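## Task

Transfer both orange caps into the round steel dish next to the tray. The dish must hold no caps of any other kind, and every other cap that began in the tray has to finish there. The tray and dish are not fixed: both must finish upright, resting directly on the table and on nothing else. It counts as failed if any object is still in motion at the end, if the hand is still squeezing any cap, the tray or the dish between two sides (even slightly), or if the robot still bears over 20% of the weight of any of them, friction on their sides included. Release everything and pull the hand away at the end.

## Robot and tools

ROBOT. One six-joint arm carrying a five-finger right hand. The controlled spot is the hand point, 0.05 m in front of the palm where the index pad meets the thumb tip when pinching. Its axes: +z runs along the straightened fingers, +y points out of the palm, +x runs across the palm away from the thumb. Straight fingers extend 0.06-0.07 m past the point along +z. A wrist bracket on the little-finger side sticks 0.03 m beyond the point along +y and 0.11 m across the palm; it can collide. Rotating the hand, especially about x or y, shifts the point slightly.

SCENE FRAME. Origin on the table top under the arm base, +z up, +y to the left when facing along +x. Results report end_effector_position (m), end_effector_quat_wxyz and velocities (m/s, rad/s) in this frame; the printed position may be a bit off at long reach.

ROW LAYOUT (single arm, so one row per step). 14 numbers, each in [-1, 1]: dx, dy, dz, rx, ry, rz, thumb_turn, thumb_bend, index, middle, ring, little, force_limit, speed. Optionally 6 more numbers from 0 to 1 follow: a stiffness multiplier per arm joint, base to gripper, which persists until replaced.
- dx..rz: an offset, not a pose, expressed in the hand point's own axes and measured from the hand point's pose at the start of the action (for a call's first action, the last pose a result reported). Every row in an action refers to that same start, not to the previous row. Scale: 1.0 equals 0.6 m for translation or 180 degrees for rotation; rx, ry, rz form one rotation vector. Each control step clips the command to within 100 mm and 16 degrees of the measured pose, so large offsets need several actions.
- Hand motors: absolute targets, -1 open, +1 closed. thumb_turn -1 beside the palm, +1 opposite the fingers; thumb_bend -1 straight, +1 fully bent; fingers -1 straight, +1 curled into the palm. Approximate pinch: index +0.22, thumb_bend +0.75, thumb_turn +0.57. With thumb_turn at +1 (set before reaching the object) the hand can wrap objects 0.035-0.08 m wide.
- force_limit: closing stops at a fingertip load scaling linearly from about 0 N (-1) to 10 N (+1), 15 N for both thumb motors; opening ignores it. speed: near zero at -1 to full at +1 (full travel 0.6 s). Use speed -0.9 or below for a soft grip, since fast fingers overshoot the limit. A motor only starts when its target changes by 0.01 or more; resending the same numbers keeps a grip. To loosen, send a target more open than hand_measured.

TOOLS.
- execute_actions(actions): list of actions; each action is up to 15 rows, one per 1/30 s step, the last row held for the remaining steps. An empty list just returns state and images.
- move(target, speed, stop_force, blocking): target is one row as above, an offset from the pose in the last result showing one; the hand point follows a straight path. speed in m/s, 0.002-0.5, default 0.25 (rotation up to twice that in rad/s); paths take 0.5-10 s. stop_force in N, 13-80, optional: ends the path when the wrist sensor sees that much extra push against the motion, then backs off two steps; only valid after 0.2 s of scene time, unreliable on rotating moves, and should be omitted when moving off a surface. blocking=false returns after 0.5 s; not allowed with stop_force; check with wait(0) and do not send other motions until it has ended. The path does not avoid obstacles.
- wait(seconds): 0-10, holds the last command.
- stop(): brakes a running move.
- zoom_image(camera, region): camera is cam_high or cam_wrist; region [x0, y0, x1, y1] in pixels, at most 504x504.
- show_instructions(): shows reference images.
- finished_scene(scene): ends scene 1 or 2 irreversibly and reports success.

RESULTS. The move line reports how it ended: done, off_target, moving, held, fault, or contact (stop_force triggered; takes precedence), plus distance to target; limits=paced means the pose was clipped, limits=held means a check blocked some steps. "Hand target" is where the controller is heading. Step readings list positions, HELD marking held-back steps. "pose unreachable" means the clearance check altered the command. Wrist force/torque are in the hand's axes (offset up to ~5.5 N, noise up to 3.4 N, saturation ~100 N). hand_measured, hand_stopped_by (moving, target, force, stalled, fault) and hand_load_n follow the motor order; a grip lost shows as loads near 0.

CAMERAS. cam_high (fixed overhead, about 1.37 m up) and cam_wrist, both 672x504, with calibration supplied in the session.

CAUTIONS. The arm is stiff: driving even slightly into a firm surface can trigger a fault stop (torque at a joint limit or 150 N external force), freezing the arm for 10 s. Load limits (N m): shoulder pan 297, shoulder lift 297, elbow 135, wrists 48.6 each. Approach slowly and use stop_force. Motors warn at 70 °C and brake at 85 °C. Avoid drops, slams, knocking objects off the table, tipping the tray or dish. Objects may get brief random pushes. Arm commands lag about 0.17 s. Finish with the hand open and clear of everything, nothing moving.

Each tool is called after ">>>" as name(argument=value, ...) on one line, values as JSON.

Reference images:

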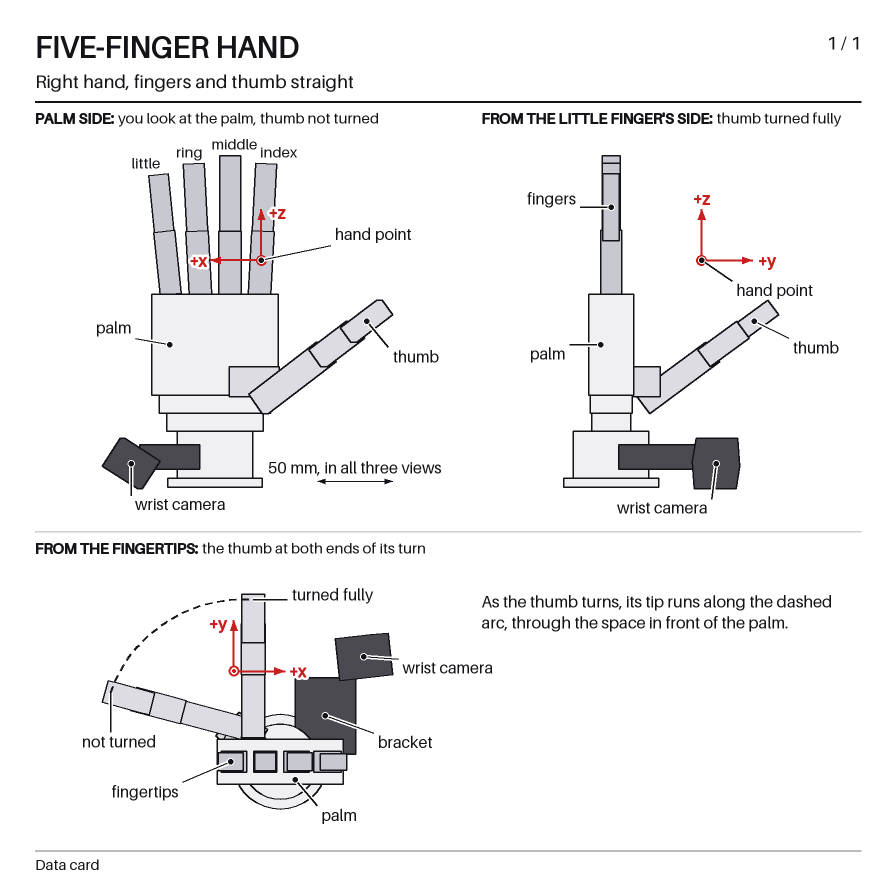

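## Session

>>> execute_actions(actions=[])

Scene clock: 0.00 s.
end_effector_position=(+0.9535, -0.2347, +0.1229) hand_measured=(-1.000, -1.000, -1.000, -1.000, -1.000, -1.000) hand_load_n=(+0.0, +0.0, +0.0, +0.0, +0.0, +0.0) hand_stopped_by=(target, target, target, target, target, target) hand_force_limit=0.00 hand_speed=-0.80 end_effector_quat_wxyz=(-0.118, +0.955, +0.267, +0.060) end_effector_velocity=(-0.001, -0.002, -0.000) end_effector_angular_velocity=(+0.001, +0.001, -0.004)
Joint positions: [-0.413 -0.573  0.831  1.375  1.309  0.585]
Joint velocities: [-0.002  0.     0.     0.    -0.     0.002]
Wrist force (N, on the end effector, along its own x y z axes, offset not removed): no reading
Wrist torque (N m, same axes, about the end effector's origin, offset not removed): no reading
Hand target: +0.953, -0.235, +0.123; -0.118, +0.955, +0.267, +0.060
Joint stiffness scale: [1. 1. 1. 1. 1. 1.]

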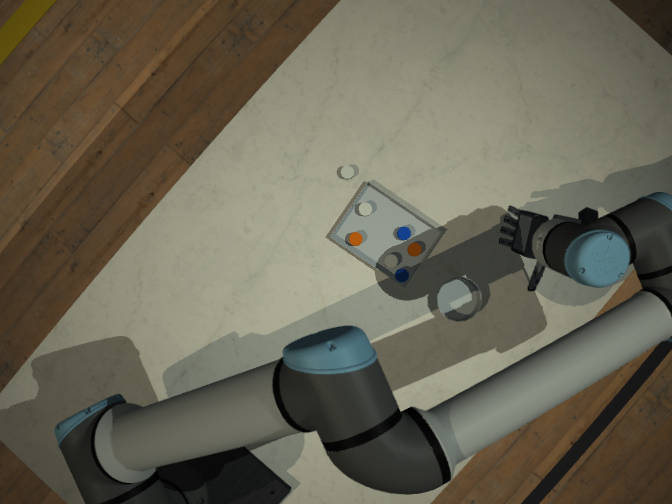

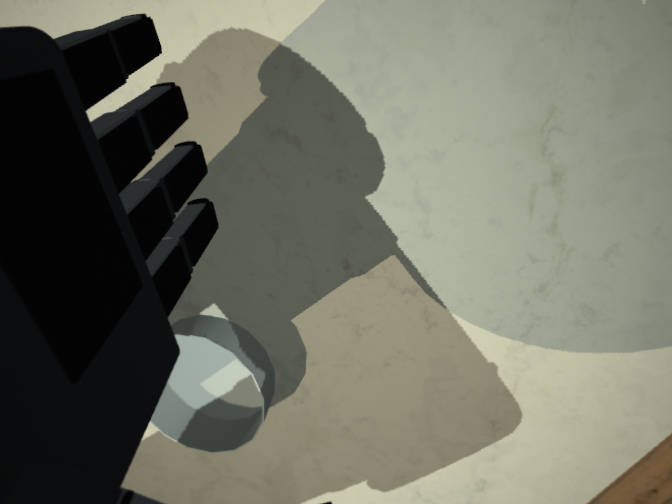

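>>> zoom_image(camera="cam_high", region=[300, 140, 560, 340])

Region (300, 140, 560, 340) of cam_high's 672x504 image, scaled by 1.938, with more detail than that image has; it fills the top 388 rows of this view, and the rest is white.

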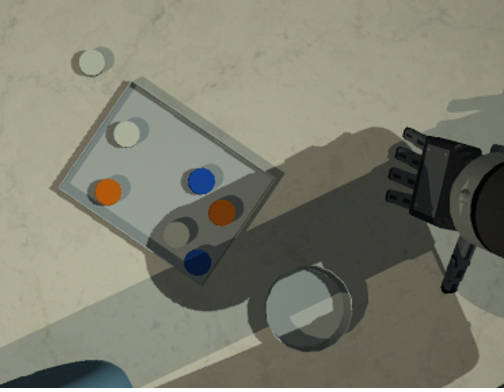

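>>> move(target=[-0.067, -0.562, 0.105, 0.2836, 0.0326, 0.1355, 0.57, 0.3, -0.2, -1, -1, -1, 0, 0], speed=0.25)

Scene clock: 62.53 s.
end_effector_position=(+0.7479, +0.0399, +0.1195) hand_measured=(+0.570, +0.300, -0.200, -1.000, -1.000, -1.000) hand_load_n=(+0.0, +0.0, +0.0, +0.0, +0.0, +0.0) hand_stopped_by=(target, target, target, target, target, target) hand_force_limit=0.00 hand_speed=0.00 end_effector_quat_wxyz=(-0.536, +0.842, +0.059, -0.037) end_effector_velocity=(-0.001, +0.002, +0.001) end_effector_angular_velocity=(+0.005, -0.001, -0.000)
Joint positions: [-0.402 -0.687  1.452  1.658  0.693  0.588]
Joint velocities: [ 0.001 -0.001  0.003  0.002 -0.004 -0.005]
Wrist force (N, on the end effector, along its own x y z axes, offset not removed): [0.6 0.1 -3.4]
Wrist torque (N m, same axes, about the end effector's origin, offset not removed): [0.60 0.27 0.31]
Hand target: +0.747, +0.042, +0.120; -0.537, +0.841, +0.059, -0.038
Off the commanded pose: 0.002 m, 0 deg.
Joint stiffness scale: [1. 1. 1. 1. 1. 1.]
move: done
camera_calibration (this result's frames):
cam_wrist: T_world_to_cam=[[-0.0463229, -0.429557, -0.901851, 0.158126], [-0.786191, -0.541279, 0.298197, 0.57773], [-0.616245, 0.72284, -0.31264, 0.601599], [0, 0, 0, 1]] pos_world=[0.832263, -0.0542222, 0.158413]

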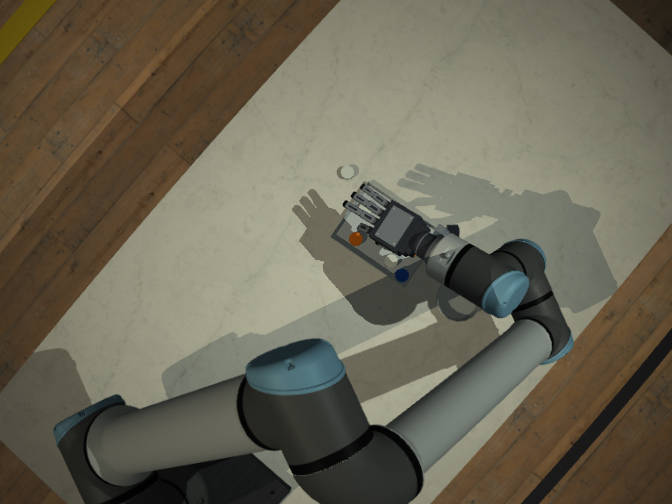

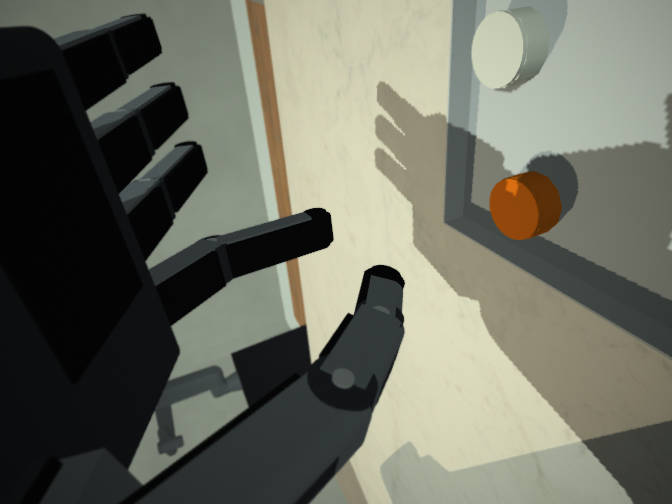

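>>> move(target=[-0.0253, 0.0605, 0.0658, 0, 0, 0, 0.57, 0.0, -0.45, -1, -1, -1, 0, 0], speed=0.15)

Scene clock: 75.47 s.
end_effector_position=(+0.7304, +0.0565, +0.0698) hand_measured=(+0.570, +0.000, -0.450, -1.000, -1.000, -1.000) hand_load_n=(+0.0, +0.0, +0.0, +0.0, +0.0, +0.0) hand_stopped_by=(target, target, target, target, target, target) hand_force_limit=0.00 hand_speed=0.00 end_effector_quat_wxyz=(-0.536, +0.842, +0.059, -0.037) end_effector_velocity=(+0.002, -0.001, +0.001) end_effector_angular_velocity=(-0.005, -0.012, -0.004)
Joint positions: [-0.391 -0.651  1.498  1.569  0.686  0.599]
Joint velocities: [-0.001 -0.004 -0.    -0.011 -0.002  0.003]
Wrist force (N, on the end effector, along its own x y z axes, offset not removed): [0.3 1.0 0.5]
Wrist torque (N m, same axes, about the end effector's origin, offset not removed): [0.82 0.14 0.13]
Hand target: +0.730, +0.058, +0.070; -0.536, +0.842, +0.059, -0.037
Off the commanded pose: 0.002 m, 0 deg.
Joint stiffness scale: [1. 1. 1. 1. 1. 1.]
move: done
camera_calibration (this result's frames):
cam_wrist: T_world_to_cam=[[-0.046388, -0.429412, -0.901917, 0.119614], [-0.785888, -0.541657, 0.298309, 0.587618], [-0.616627, 0.722643, -0.312343, 0.563536], [0, 0, 0, 1]] pos_world=[0.814842, -0.0375846, 0.108607]

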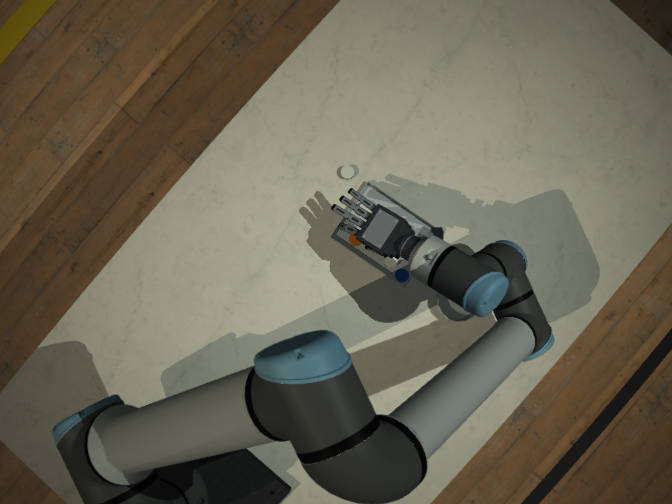

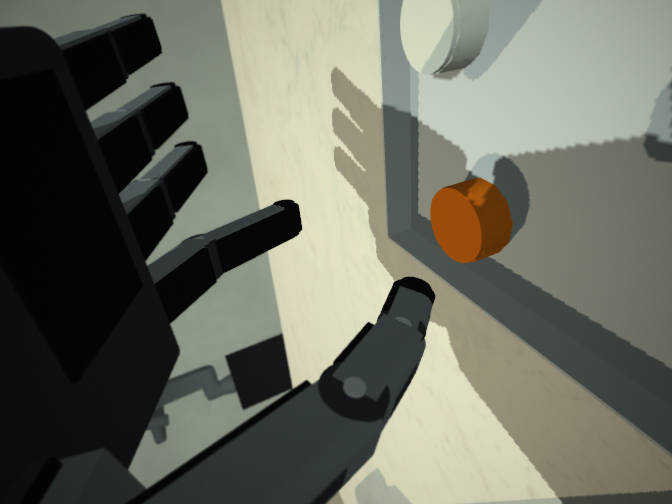

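>>> move(target=[-0.0092, 0.0581, 0.0326, -0.033, 0, 0, 0.57, 0.0, -0.45, -1, -1, -1, 0, 0], speed=0.08)

Scene clock: 93.10 s.
end_effector_position=(+0.7249, +0.0576, +0.0311) hand_measured=(+0.570, +0.000, -0.450, -1.000, -1.000, -1.000) hand_load_n=(+0.0, +0.0, +0.0, +0.0, +0.0, +0.0) hand_stopped_by=(target, target, target, target, target, target) hand_force_limit=0.00 hand_speed=0.00 end_effector_quat_wxyz=(-0.492, +0.868, +0.060, -0.033) end_effector_velocity=(-0.001, -0.001, -0.003) end_effector_angular_velocity=(-0.009, -0.000, -0.001)
Joint positions: [-0.373 -0.645  1.498  1.422  0.733  0.713]
Joint velocities: [-0.     0.001  0.    -0.011  0.005  0.009]
Wrist force (N, on the end effector, along its own x y z axes, offset not removed): [3.9 0.3 -3.3]
Wrist torque (N m, same axes, about the end effector's origin, offset not removed): [0.45 -0.08 0.31]
Hand target: +0.724, +0.059, +0.030; -0.491, +0.868, +0.061, -0.034
Off the commanded pose: 0.002 m, 0 deg.
Joint stiffness scale: [1. 1. 1. 1. 1. 1.]
move: done
camera_calibration (this result's frames):
cam_wrist: T_world_to_cam=[[-0.0331136, -0.517702, -0.85492, 0.0789271], [-0.791635, -0.50857, 0.33863, 0.59641], [-0.610096, 0.687998, -0.39299, 0.547045], [0, 0, 0, 1]] pos_world=[0.808502, -0.032189, 0.0804975]

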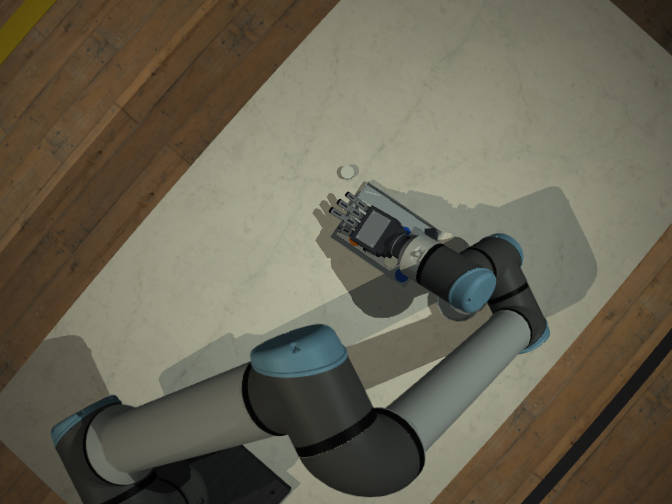

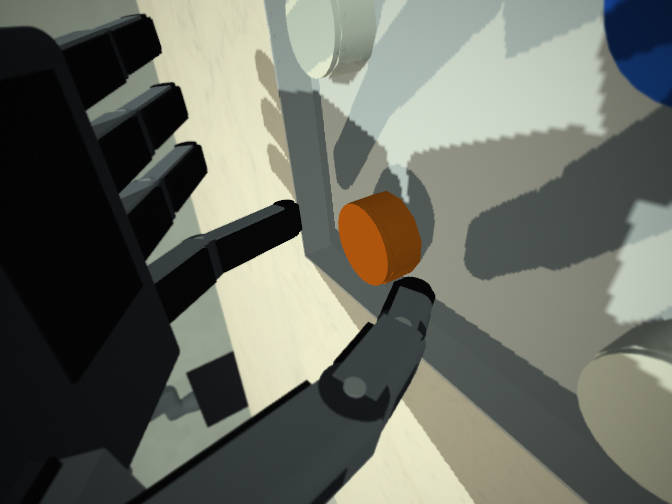

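>>> move(target=[0, 0.0175, 0.0105, 0, 0, 0, 0.57, 0.0, -0.45, -1, -1, -1, 0, 0], speed=0.03)

Scene clock: 121.80 s.
end_effector_position=(+0.7235, +0.0580, +0.0192) hand_measured=(+0.570, +0.000, -0.450, -1.000, -1.000, -1.000) hand_load_n=(+0.0, +0.0, +0.0, +0.0, +0.0, +0.0) hand_stopped_by=(target, target, target, target, target, target) hand_force_limit=0.00 hand_speed=0.00 end_effector_quat_wxyz=(-0.493, +0.867, +0.059, -0.035) end_effector_velocity=(+0.001, -0.001, -0.000) end_effector_angular_velocity=(+0.000, -0.003, -0.001)
Joint positions: [-0.373 -0.631  1.498  1.41   0.734  0.714]
Joint velocities: [-0.001  0.    -0.    -0.002 -0.001 -0.001]
Wrist force (N, on the end effector, along its own x y z axes, offset not removed): [1.4 2.7 -3.8]
Wrist torque (N m, same axes, about the end effector's origin, offset not removed): [1.16 0.15 0.23]
Hand target: +0.725, +0.058, +0.019; -0.492, +0.868, +0.060, -0.033
Off the commanded pose: 0.002 m, 0 deg.
Joint stiffness scale: [1. 1. 1. 1. 1. 1.]
move: done
camera_calibration (this result's frames):
cam_wrist: T_world_to_cam=[[-0.0366452, -0.517268, -0.855039, 0.0714489], [-0.790473, -0.508469, 0.341484, 0.598593], [-0.611399, 0.688399, -0.390253, 0.542134], [0, 0, 0, 1]] pos_world=[0.80725, -0.0318803, 0.0682515]

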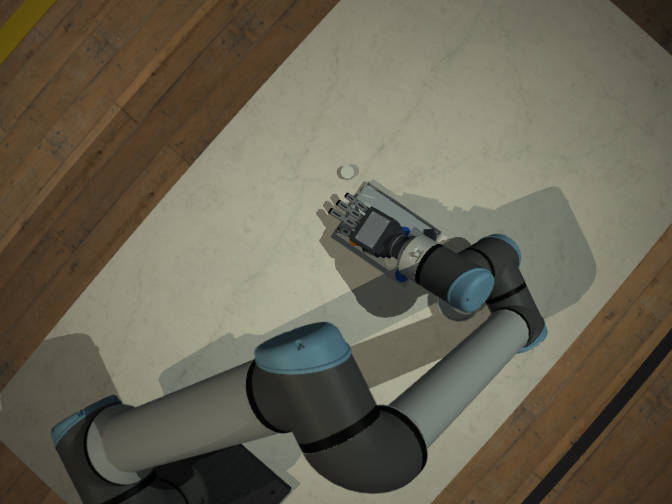

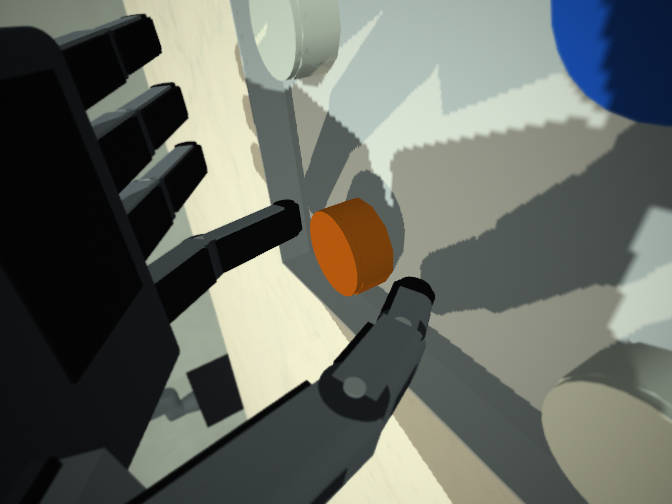

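>>> execute_actions(actions=[[[0,0,0,0,0,0,0.57,0.75,0.25,-1,-1,-1,-0.2,-0.8]],[[0,0,0,0,0,0,0.57,0.75,0.25,-1,-1,-1,-0.2,-0.8]],[[0,0,0,0,0,0,0.57,0.75,0.25,-1,-1,-1,-0.2,-0.8]],[[0,0,0,0,0,0,0.57,0.75,0.25,-1,-1,-1,-0.2,-0.8]],[[0,0,0,0,0,0,0.57,0.75,0.25,-1,-1,-1,-0.2,-0.8]]])

Scene clock: 127.47 s.
end_effector_position=(+0.7235, +0.0580, +0.0192) hand_measured=(+0.570, +0.278, -0.076, -1.000, -1.000, -1.000) hand_load_n=(+0.0, +6.0, +8.0, +0.0, +0.0, +0.0) hand_stopped_by=(target, force, force, target, target, target) hand_force_limit=-0.20 hand_speed=-0.80 end_effector_quat_wxyz=(-0.493, +0.868, +0.059, -0.035) end_effector_velocity=(-0.000, -0.001, +0.000) end_effector_angular_velocity=(-0.001, +0.002, -0.001)
Joint positions: [-0.373 -0.631  1.498  1.41   0.734  0.714]
Joint velocities: [-0.001 -0.    -0.     0.     0.001  0.002]
Wrist force (N, on the end effector, along its own x y z axes, offset not removed): [2.9 1.4 -4.0]
Wrist torque (N m, same axes, about the end effector's origin, offset not removed): [0.84 -0.07 0.42]
Hand target: +0.723, +0.058, +0.019; -0.493, +0.868, +0.059, -0.035
Off the commanded pose: 0.000 m, 0 deg.
Joint stiffness scale: [1. 1. 1. 1. 1. 1.]
Step readings (end_effector_position; steps 1 to 15: 1st action; 16 to 30: 2nd action; 31 to 45: 3rd action; 46 to 60: 4th action; 61 to 75: 5th action):
0: (+0.7235, +0.0580, +0.0192)
1: (+0.7235, +0.0580, +0.0192)
2: (+0.7235, +0.0580, +0.0192)
4: (+0.7235, +0.0580, +0.0192)
8: (+0.7235, +0.0580, +0.0192)
15: (+0.7235, +0.0580, +0.0192)
16: (+0.7235, +0.0580, +0.0192)
17: (+0.7235, +0.0580, +0.0192)
19: (+0.7235, +0.0580, +0.0192)
23: (+0.7235, +0.0580, +0.0192)
30: (+0.7235, +0.0580, +0.0192)
31: (+0.7235, +0.0580, +0.0192)
32: (+0.7235, +0.0580, +0.0192)
34: (+0.7235, +0.0580, +0.0192)
38: (+0.7235, +0.0580, +0.0192)
45: (+0.7235, +0.0580, +0.0192)
46: (+0.7235, +0.0580, +0.0192)
47: (+0.7235, +0.0580, +0.0192)
49: (+0.7235, +0.0580, +0.0192)
53: (+0.7235, +0.0580, +0.0192)
60: (+0.7235, +0.0580, +0.0192)
61: (+0.7235, +0.0580, +0.0192)
62: (+0.7235, +0.0580, +0.0192)
64: (+0.7235, +0.0580, +0.0192)
68: (+0.7235, +0.0580, +0.0192)
75: end_effector_position above
camera_calibration (this result's frames):
cam_wrist: T_world_to_cam=[[-0.0364863, -0.517333, -0.855006, 0.071296], [-0.790536, -0.508444, 0.341376, 0.598666], [-0.611328, 0.688369, -0.390419, 0.542088], [0, 0, 0, 1]] pos_world=[0.807262, -0.0318851, 0.0682302]

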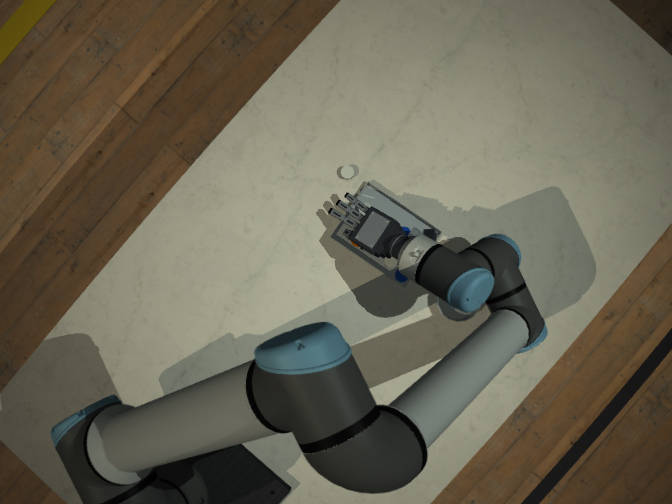

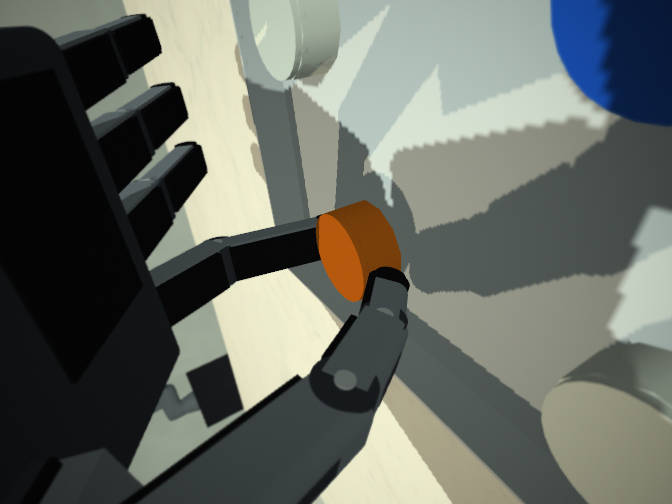

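>>> move(target=[0, -0.1143, -0.0687, 0, 0, 0, 0.57, 0.75, 0.25, -1, -1, -1, -0.2, -0.8], speed=0.08)

Scene clock: 131.97 s.
end_effector_position=(+0.7254, +0.0576, +0.0997) hand_measured=(+0.570, +0.278, -0.076, -1.000, -1.000, -1.000) hand_load_n=(+0.0, +6.0, +8.0, +0.0, +0.0, +0.0) hand_stopped_by=(target, force, force, target, target, target) hand_force_limit=-0.20 hand_speed=-0.80 end_effector_quat_wxyz=(-0.492, +0.868, +0.060, -0.033) end_effector_velocity=(-0.001, +0.001, +0.001) end_effector_angular_velocity=(+0.002, +0.005, +0.001)
Joint positions: [-0.373 -0.727  1.503  1.497  0.734  0.714]
Joint velocities: [ 0.001 -0.     0.     0.006  0.    -0.001]
Wrist force (N, on the end effector, along its own x y z axes, offset not removed): [-2.5 0.6 -1.5]
Wrist torque (N m, same axes, about the end effector's origin, offset not removed): [0.68 0.75 -0.09]
Hand target: +0.724, +0.058, +0.099; -0.493, +0.868, +0.059, -0.035
Off the commanded pose: 0.002 m, 0 deg.
Joint stiffness scale: [1. 1. 1. 1. 1. 1.]
move: done
camera_calibration (this result's frames):
cam_wrist: T_world_to_cam=[[-0.0329002, -0.518816, -0.854253, 0.137463], [-0.791949, -0.50787, 0.338947, 0.573679], [-0.6097, 0.687676, -0.394167, 0.574206], [0, 0, 0, 1]] pos_world=[0.80894, -0.0321958, 0.149315]

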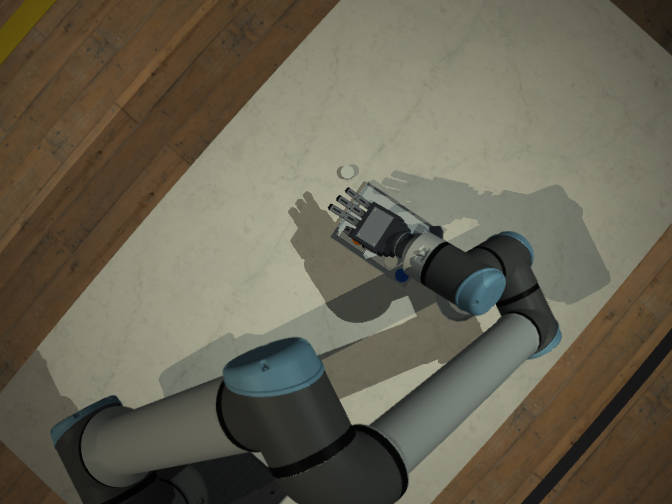

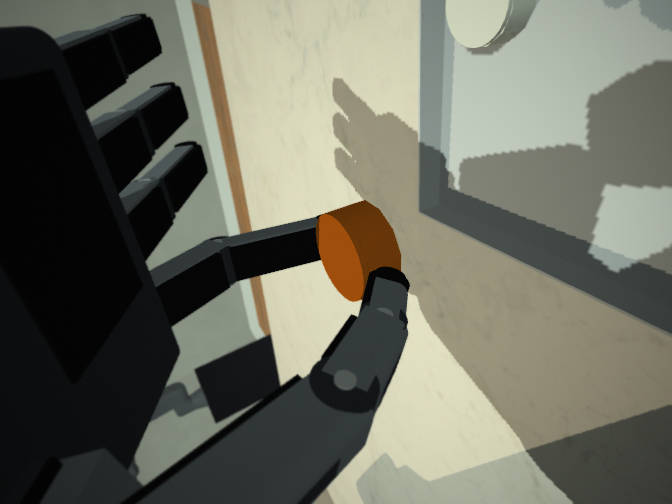

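>>> move(target=[0.0137, 0.2270, -0.3780, 0, 0, 0, 0.57, 0.75, 0.25, -1, -1, -1, -0.2, -0.8], speed=0.2)

Scene clock: 140.47 s.
end_effector_position=(+0.7691, -0.2035, +0.1004) hand_measured=(+0.570, +0.278, -0.076, -1.000, -1.000, -1.000) hand_load_n=(+0.0, +6.0, +8.0, +0.0, +0.0, +0.0) hand_stopped_by=(target, force, force, target, target, target) hand_force_limit=-0.20 hand_speed=-0.80 end_effector_quat_wxyz=(-0.492, +0.868, +0.059, -0.033) end_effector_velocity=(+0.001, -0.002, +0.003) end_effector_angular_velocity=(+0.001, -0.001, +0.000)
Joint positions: [-0.62  -0.57   1.203  1.803  0.907  0.479]
Joint velocities: [-0.001  0.    -0.005  0.006  0.001 -0.002]
Wrist force (N, on the end effector, along its own x y z axes, offset not removed): [-4.0 -0.8 -3.5]
Wrist torque (N m, same axes, about the end effector's origin, offset not removed): [0.42 1.14 -0.10]
Hand target: +0.770, -0.203, +0.100; -0.492, +0.868, +0.060, -0.033
Off the commanded pose: 0.001 m, 0 deg.
Joint stiffness scale: [1. 1. 1. 1. 1. 1.]
move: done
camera_calibration (this result's frames):
cam_wrist: T_world_to_cam=[[-0.0354601, -0.518438, -0.854379, 0.00601771], [-0.793437, -0.505185, 0.339478, 0.477103], [-0.607618, 0.689935, -0.393435, 0.779407], [0, 0, 0, 1]] pos_world=[0.852347, -0.293594, 0.149821]

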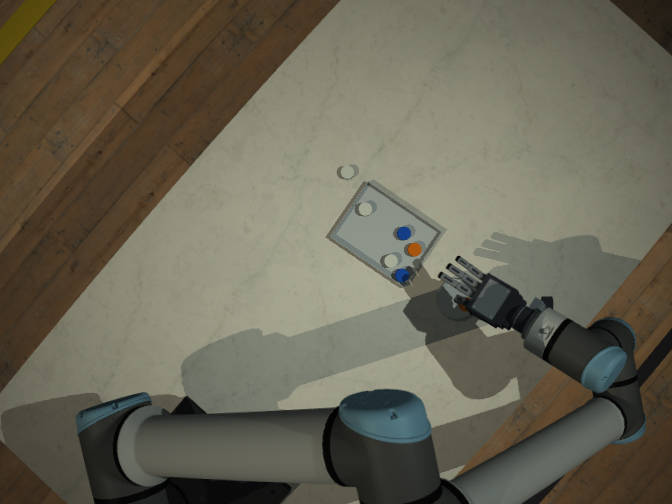

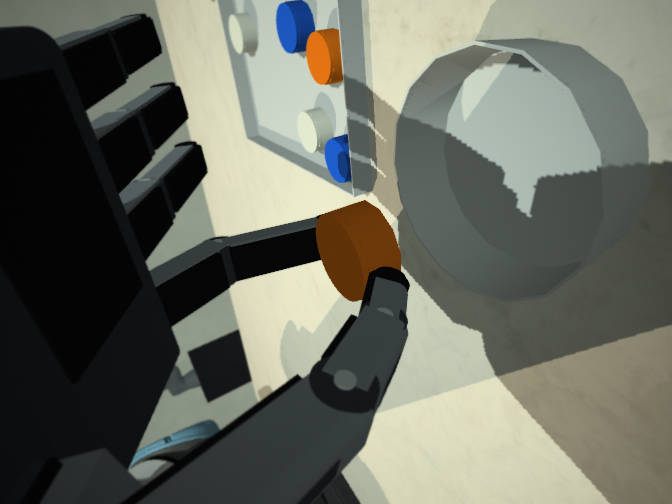

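>>> move(target=[-0.0115, 0.1025, 0.0637, 0, 0, 0, 0.57, 0.75, 0.25, -1, -1, -1, -0.2, -0.8], speed=0.07)

Scene clock: 149.77 s.
end_effector_position=(+0.7631, -0.2021, +0.0285) hand_measured=(+0.570, +0.278, -0.076, -1.000, -1.000, -1.000) hand_load_n=(+0.0, +6.0, +8.0, +0.0, +0.0, +0.0) hand_stopped_by=(target, force, force, target, target, target) hand_force_limit=-0.20 hand_speed=-0.80 end_effector_quat_wxyz=(-0.492, +0.868, +0.059, -0.033) end_effector_velocity=(+0.000, -0.000, -0.001) end_effector_angular_velocity=(-0.002, -0.004, -0.000)
Joint positions: [-0.622 -0.5    1.211  1.726  0.909  0.477]
Joint velocities: [-0.    -0.     0.    -0.004 -0.    -0.   ]
Wrist force (N, on the end effector, along its own x y z axes, offset not removed): [3.0 -3.7 -5.5]
Wrist torque (N m, same axes, about the end effector's origin, offset not removed): [0.05 0.10 0.23]
Hand target: +0.762, -0.203, +0.028; -0.492, +0.868, +0.059, -0.033
Off the commanded pose: 0.002 m, 0 deg.
Joint stiffness scale: [1. 1. 1. 1. 1. 1.]
move: done
camera_calibration (this result's frames):
cam_wrist: T_world_to_cam=[[-0.0357131, -0.518258, -0.854478, -0.0546199], [-0.793, -0.505639, 0.339824, 0.497093], [-0.608174, 0.689738, -0.392921, 0.746896], [0, 0, 0, 1]] pos_world=[0.846486, -0.29212, 0.0778755]

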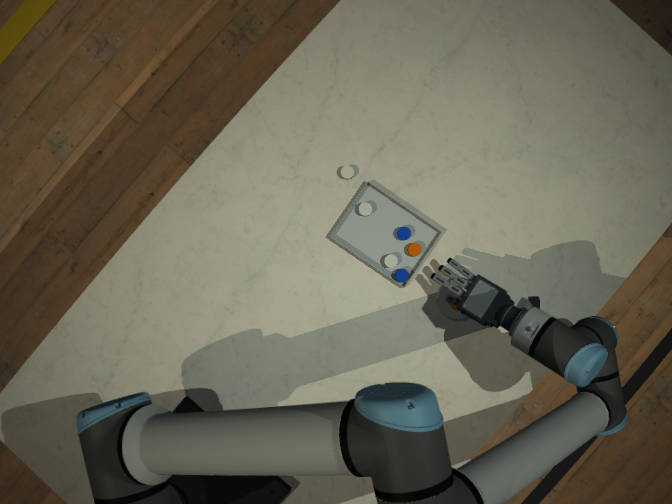

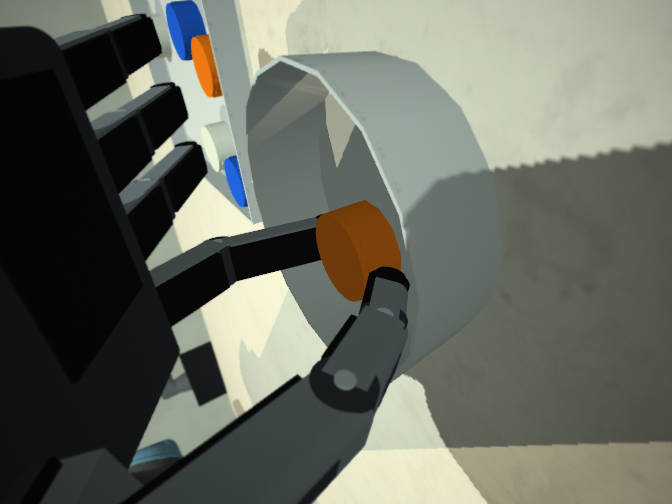

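>>> execute_actions(actions=[[[0,0.0071,0.0043,0,0,0,0.57,0.75,0.25,-1,-1,-1,-0.2,-0.8]],[[0,0,0,0,0,0,0.57,0.05,-0.35,-1,-1,-1,-0.2,-0.4]],[[0,0,0,0,0,0,0.57,0.05,-0.35,-1,-1,-1,-0.2,-0.4]]])

>>> move(target=[0, -0.1143, -0.0687, 0, 0, 0, 0.57, 0.05, -0.35, -1, -1, -1, -0.2, -0.4], speed=0.1)

Scene clock: 160.93 s.
end_effector_position=(+0.7628, -0.2018, +0.0247) hand_measured=(+0.570, +0.054, -0.350, -1.000, -1.000, -1.000) hand_load_n=(+0.5, -2.5, -3.5, +0.0, +0.0, +0.0) hand_stopped_by=(target, target, target, target, target, target) hand_force_limit=-0.20 hand_speed=-0.40 end_effector_quat_wxyz=(-0.492, +0.868, +0.059, -0.033) end_effector_velocity=(-0.000, -0.001, -0.000) end_effector_angular_velocity=(+0.001, -0.001, +0.000)
Joint positions: [-0.622 -0.496  1.211  1.723  0.909  0.477]
Joint velocities: [-0.001  0.     0.     0.     0.    -0.002]
Wrist force (N, on the end effector, along its own x y z axes, offset not removed): [-0.3 0.2 -4.5]
Wrist torque (N m, same axes, about the end effector's origin, offset not removed): [0.59 0.44 0.19]
Hand target: +0.763, -0.202, +0.025; -0.492, +0.868, +0.059, -0.033
Off the commanded pose: 0.000 m, 0 deg.
Joint stiffness scale: [1. 1. 1. 1. 1. 1.]
Step readings (end_effector_position; steps 1 to 15: 1st action; 16 to 30: 2nd action; 31 to 45: 3rd action):
0: (+0.7632, -0.2021, +0.0284)
1: (+0.7632, -0.2021, +0.0284)
2: (+0.7632, -0.2021, +0.0283)
4: (+0.7632, -0.2021, +0.0281)
8: (+0.7631, -0.2021, +0.0267)
15: (+0.7628, -0.2018, +0.0247)
16: (+0.7628, -0.2018, +0.0247)
17: (+0.7628, -0.2018, +0.0247)
19: (+0.7628, -0.2018, +0.0247)
23: (+0.7628, -0.2018, +0.0247)
30: (+0.7628, -0.2018, +0.0247)
31: (+0.7628, -0.2018, +0.0247)
32: (+0.7628, -0.2018, +0.0247)
34: (+0.7628, -0.2018, +0.0247)
38: (+0.7628, -0.2018, +0.0247)
45: end_effector_position above
camera_calibration (this result's frames):
cam_wrist: T_world_to_cam=[[-0.0363656, -0.517763, -0.854751, -0.0571147], [-0.792737, -0.50584, 0.340138, 0.497964], [-0.608478, 0.689962, -0.392055, 0.745293], [0, 0, 0, 1]] pos_world=[0.846172, -0.291906, 0.0740006]

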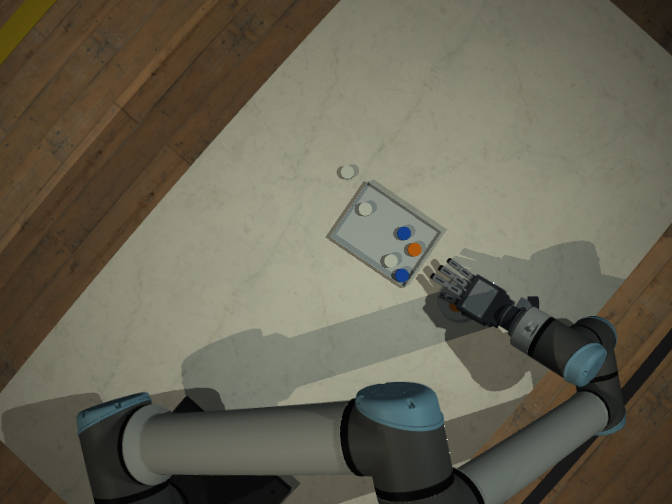

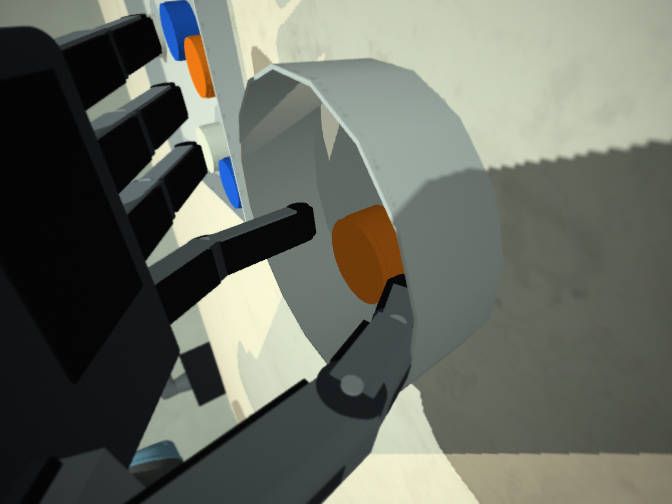

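Scene clock: 162.27 s.
end_effector_position=(+0.7643, -0.2026, +0.1056) hand_measured=(+0.570, +0.054, -0.350, -1.000, -1.000, -1.000) hand_load_n=(+0.0, +0.0, +0.0, +0.0, +0.0, +0.0) hand_stopped_by=(target, target, target, target, target, target) hand_force_limit=-0.20 hand_speed=-0.40 end_effector_quat_wxyz=(-0.491, +0.869, +0.060, -0.032) end_effector_velocity=(-0.002, +0.002, -0.000) end_effector_angular_velocity=(+0.007, +0.007, -0.000)
Joint positions: [-0.622 -0.584  1.218  1.799  0.909  0.477]
Joint velocities: [-0.     0.     0.006  0.005 -0.001 -0.001]
Wrist force (N, on the end effector, along its own x y z axes, offset not removed): [-1.3 -2.8 -1.0]
Wrist torque (N m, same axes, about the end effector's origin, offset not removed): [0.01 0.42 0.03]
Hand target: +0.763, -0.202, +0.105; -0.492, +0.868, +0.059, -0.033
Off the commanded pose: 0.002 m, 0 deg.
Joint stiffness scale: [1. 1. 1. 1. 1. 1.]
move: done
camera_calibration (this result's frames):
cam_wrist: T_world_to_cam=[[-0.0328227, -0.520402, -0.85329, 0.00831587], [-0.794128, -0.50481, 0.338419, 0.472787], [-0.606863, 0.68873, -0.396697, 0.777482], [0, 0, 0, 1]] pos_world=[0.847551, -0.29248, 0.155521]

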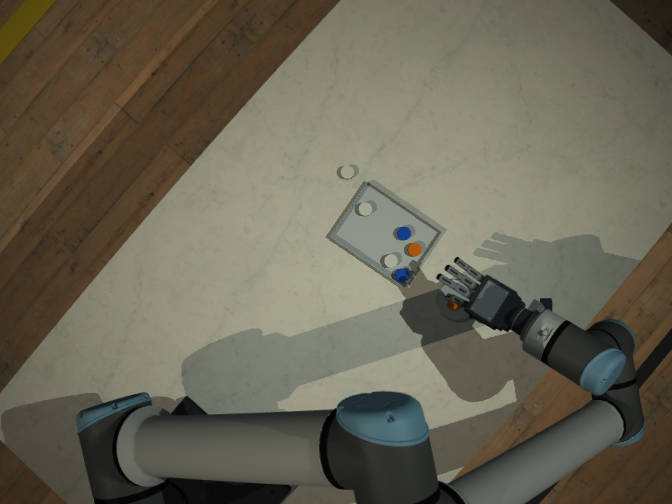

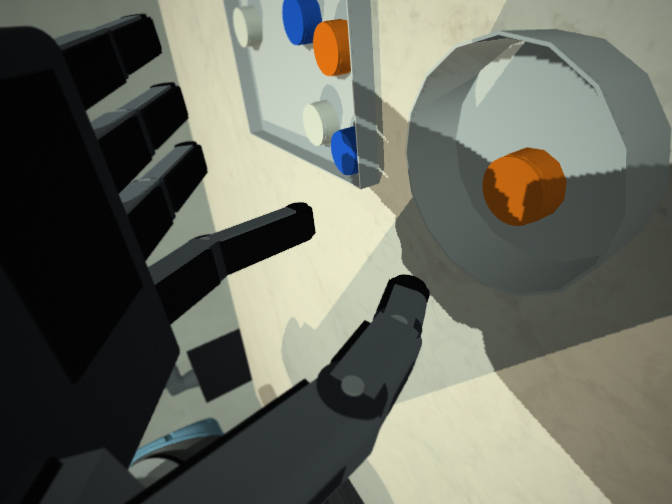

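>>> move(target=[0.072, -0.1195, 0.2165, -0.0017, 0.439, 0.265, 0.57, 0.05, -0.4, -1, -1, -1, -0.2, -0.4], speed=0.2)

Scene clock: 186.10 s.
end_effector_position=(+0.7879, -0.0520, +0.1005) hand_measured=(+0.570, +0.054, -0.400, -1.000, -1.000, -1.000) hand_load_n=(+0.0, +0.0, +0.0, +0.0, +0.0, +0.0) hand_stopped_by=(target, target, target, target, target, target) hand_force_limit=-0.20 hand_speed=-0.40 end_effector_quat_wxyz=(-0.363, +0.646, -0.584, +0.332) end_effector_velocity=(+0.001, +0.000, -0.001) end_effector_angular_velocity=(-0.002, +0.000, -0.010)
Joint positions: [-0.444 -1.195  1.939 -0.128  1.097  2.828]
Joint velocities: [ 0.004 -0.     0.001 -0.005  0.012  0.007]
Wrist force (N, on the end effector, along its own x y z axes, offset not removed): [-1.8 0.7 0.2]
Wrist torque (N m, same axes, about the end effector's origin, offset not removed): [0.20 0.57 0.11]
Hand target: +0.786, -0.050, +0.100; -0.363, +0.646, -0.585, +0.331
Off the commanded pose: 0.002 m, 0 deg.
Joint stiffness scale: [1. 1. 1. 1. 1. 1.]
move: done
camera_calibration (this result's frames):
cam_wrist: T_world_to_cam=[[-0.518934, 0.0507647, -0.853306, 0.495813], [-0.47517, 0.812668, 0.33732, 0.386492], [0.710578, 0.580512, -0.397599, -0.357477], [0, 0, 0, 1]] pos_world=[0.694959, -0.13174, 0.150576]

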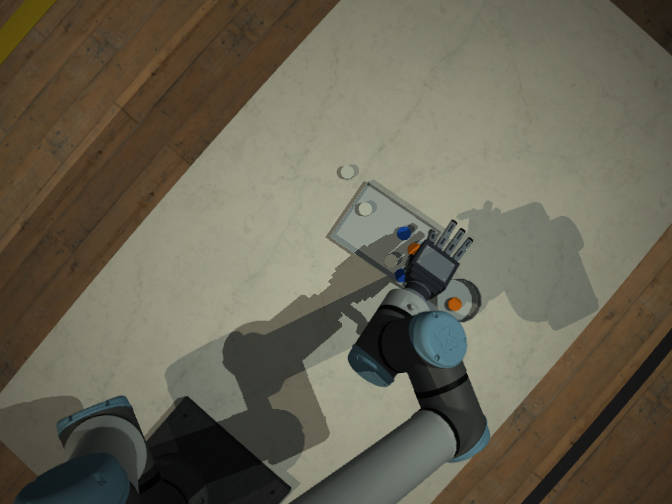

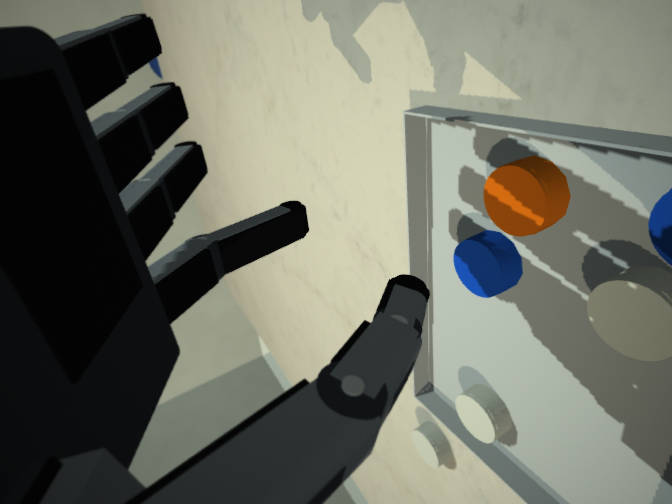

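>>> move(target=[-0.0068, 0.0905, 0.0448, 0, 0, 0, 0.57, 0.05, -0.4, -1, -1, -1, -0.2, -0.4], speed=0.1)

Scene clock: 192.40 s.
end_effector_position=(+0.7835, -0.0500, +0.0415) hand_measured=(+0.570, +0.054, -0.400, -1.000, -1.000, -1.000) hand_load_n=(+0.0, +0.0, +0.0, +0.0, +0.0, +0.0) hand_stopped_by=(target, target, target, target, target, target) hand_force_limit=-0.20 hand_speed=-0.40 end_effector_quat_wxyz=(-0.363, +0.646, -0.584, +0.332) end_effector_velocity=(+0.003, -0.002, +0.001) end_effector_angular_velocity=(-0.007, -0.010, +0.000)
Joint positions: [-0.443 -1.127  1.977 -0.235  1.099  2.829]
Joint velocities: [-0.     0.    -0.    -0.012  0.001 -0.001]
Wrist force (N, on the end effector, along its own x y z axes, offset not removed): [3.1 -2.6 1.6]
Wrist torque (N m, same axes, about the end effector's origin, offset not removed): [-0.18 -0.29 0.27]
Hand target: +0.783, -0.049, +0.040; -0.363, +0.646, -0.584, +0.332
Off the commanded pose: 0.002 m, 0 deg.
Joint stiffness scale: [1. 1. 1. 1. 1. 1.]
move: done
camera_calibration (this result's frames):
cam_wrist: T_world_to_cam=[[-0.518413, 0.0509382, -0.853612, 0.442693], [-0.474383, 0.813409, 0.33664, 0.402169], [0.711483, 0.579458, -0.397517, -0.379806], [0, 0, 0, 1]] pos_world=[0.690505, -0.129596, 0.091522]

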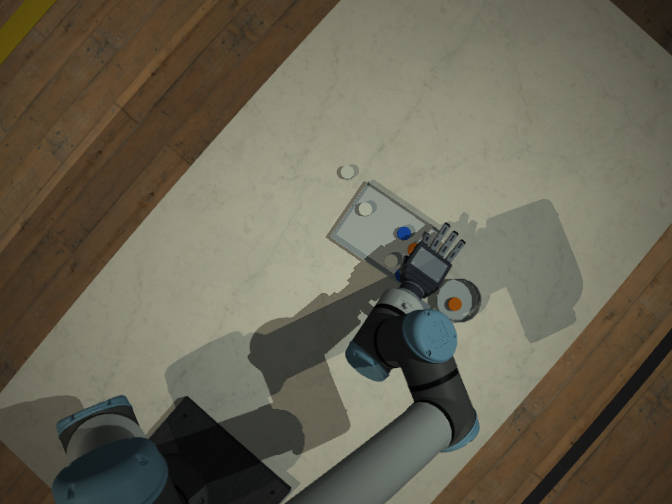

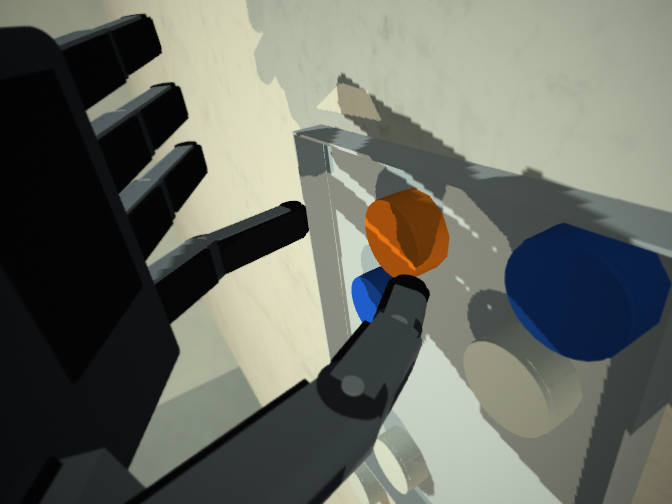

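>>> move(target=[-0.0055, 0.0318, 0.0228, 0, 0, 0, 0.57, 0.05, -0.4, -1, -1, -1, -0.2, -0.4], speed=0.04)

Scene clock: 203.80 s.
end_effector_position=(+0.7865, -0.0489, +0.0200) hand_measured=(+0.570, +0.054, -0.400, -1.000, -1.000, -1.000) hand_load_n=(+0.0, +0.0, +0.0, +0.0, +0.0, +0.0) hand_stopped_by=(target, target, target, target, target, target) hand_force_limit=-0.20 hand_speed=-0.40 end_effector_quat_wxyz=(-0.363, +0.645, -0.584, +0.334) end_effector_velocity=(+0.002, -0.002, +0.000) end_effector_angular_velocity=(-0.005, -0.006, -0.003)
Joint positions: [-0.439 -1.096  1.98  -0.274  1.103  2.831]
Joint velocities: [-0.     0.    -0.    -0.008  0.003  0.   ]
Wrist force (N, on the end effector, along its own x y z axes, offset not removed): [1.1 1.1 -4.2]
Wrist torque (N m, same axes, about the end effector's origin, offset not removed): [0.79 0.22 0.12]
Hand target: +0.785, -0.047, +0.018; -0.363, +0.646, -0.584, +0.332
Off the commanded pose: 0.003 m, 0 deg.
Joint stiffness scale: [1. 1. 1. 1. 1. 1.]
move: done
camera_calibration (this result's frames):
cam_wrist: T_world_to_cam=[[-0.516374, 0.049735, -0.854918, 0.424204], [-0.474856, 0.814148, 0.334178, 0.410354], [0.71265, 0.578523, -0.396788, -0.39205], [0, 0, 0, 1]] pos_world=[0.693301, -0.128377, 0.0699681]

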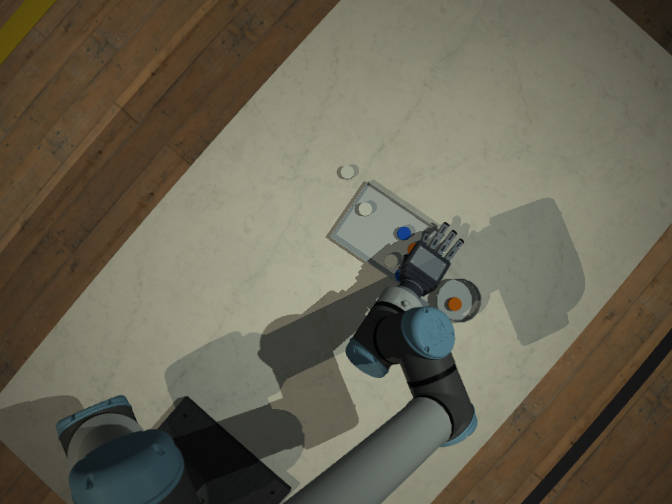

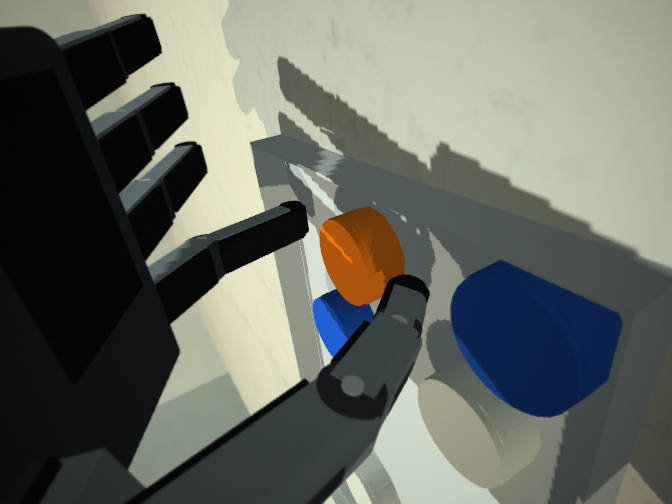

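>>> execute_actions(actions=[[[-0.003,0.0043,0.002,0,0,0,0.57,0.05,-0.4,-1,-1,-1,-0.2,-0.4]],[[0,0,0,0,0,0,0.57,0.75,0.25,-1,-1,-1,-0.2,-0.8]],[[0,0,0,0,0,0,0.57,0.75,0.25,-1,-1,-1,-0.2,-0.8]],[[0,0,0,0,0,0,0.57,0.75,0.25,-1,-1,-1,-0.2,-0.8]],[[0,0,0,0,0,0,0.57,0.75,0.25,-1,-1,-1,-0.2,-0.8]]])

Scene clock: 211.10 s.
end_effector_position=(+0.7876, -0.0494, +0.0194) hand_measured=(+0.570, +0.274, -0.082, -1.000, -1.000, -1.000) hand_load_n=(-0.5, +6.0, +8.5, +0.0, +0.0, +0.0) hand_stopped_by=(target, force, force, target, target, target) hand_force_limit=-0.20 hand_speed=-0.80 end_effector_quat_wxyz=(-0.363, +0.645, -0.583, +0.336) end_effector_velocity=(-0.000, -0.002, -0.000) end_effector_angular_velocity=(-0.000, +0.000, -0.003)
Joint positions: [-0.439 -1.094  1.98  -0.28   1.104  2.831]
Joint velocities: [-0.002 -0.     0.     0.     0.001  0.   ]
Wrist force (N, on the end effector, along its own x y z axes, offset not removed): [-0.1 -6.5 -0.6]
Wrist torque (N m, same axes, about the end effector's origin, offset not removed): [-0.49 0.19 -0.02]
Hand target: +0.788, -0.049, +0.019; -0.363, +0.645, -0.583, +0.336
Off the commanded pose: 0.000 m, 0 deg.
Joint stiffness scale: [1. 1. 1. 1. 1. 1.]
Step readings (end_effector_position; steps 1 to 15: 1st action; 16 to 30: 2nd action; 31 to 45: 3rd action; 46 to 60: 4th action; 61 to 75: 5th action):
0: (+0.7867, -0.0490, +0.0201)
1: (+0.7867, -0.0490, +0.0201)
2: (+0.7868, -0.0490, +0.0201)
4: (+0.7870, -0.0491, +0.0202)
8: (+0.7874, -0.0493, +0.0199)
15: (+0.7876, -0.0494, +0.0194)
16: (+0.7876, -0.0494, +0.0194)
17: (+0.7876, -0.0494, +0.0194)
19: (+0.7876, -0.0494, +0.0194)
23: (+0.7876, -0.0494, +0.0194)
30: (+0.7876, -0.0494, +0.0194)
31: (+0.7876, -0.0494, +0.0194)
32: (+0.7876, -0.0494, +0.0194)
34: (+0.7876, -0.0494, +0.0194)
38: (+0.7876, -0.0494, +0.0194)
45: (+0.7876, -0.0494, +0.0194)
46: (+0.7876, -0.0494, +0.0194)
47: (+0.7876, -0.0494, +0.0194)
49: (+0.7876, -0.0494, +0.0194)
53: (+0.7876, -0.0494, +0.0194)
60: (+0.7876, -0.0494, +0.0194)
61: (+0.7876, -0.0494, +0.0194)
62: (+0.7876, -0.0494, +0.0194)
64: (+0.7876, -0.0494, +0.0194)
68: (+0.7876, -0.0494, +0.0194)
75: end_effector_position above
camera_calibration (this result's frames):
cam_wrist: T_world_to_cam=[[-0.513556, 0.0482416, -0.856699, 0.422034], [-0.475536, 0.815064, 0.330961, 0.412202], [0.714231, 0.577358, -0.39564, -0.394097], [0, 0, 0, 1]] pos_world=[0.694231, -0.128795, 0.0692126]

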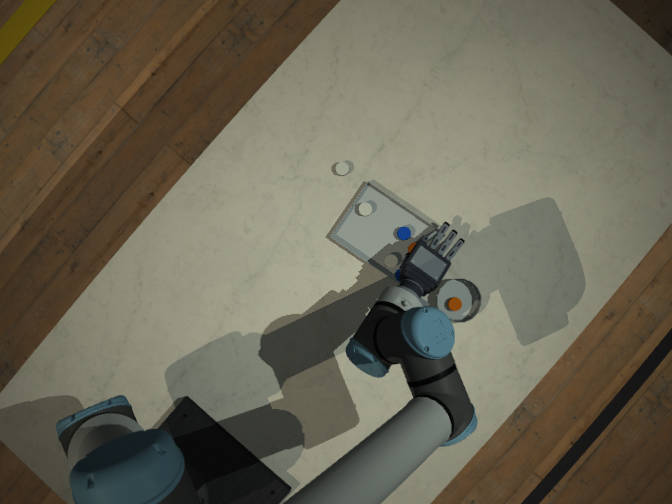

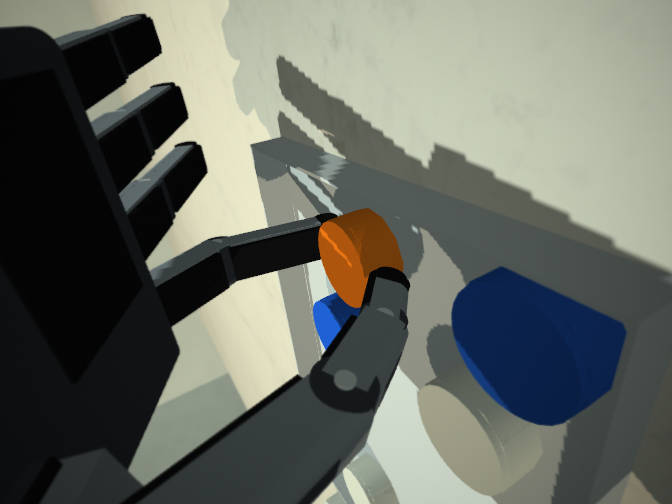

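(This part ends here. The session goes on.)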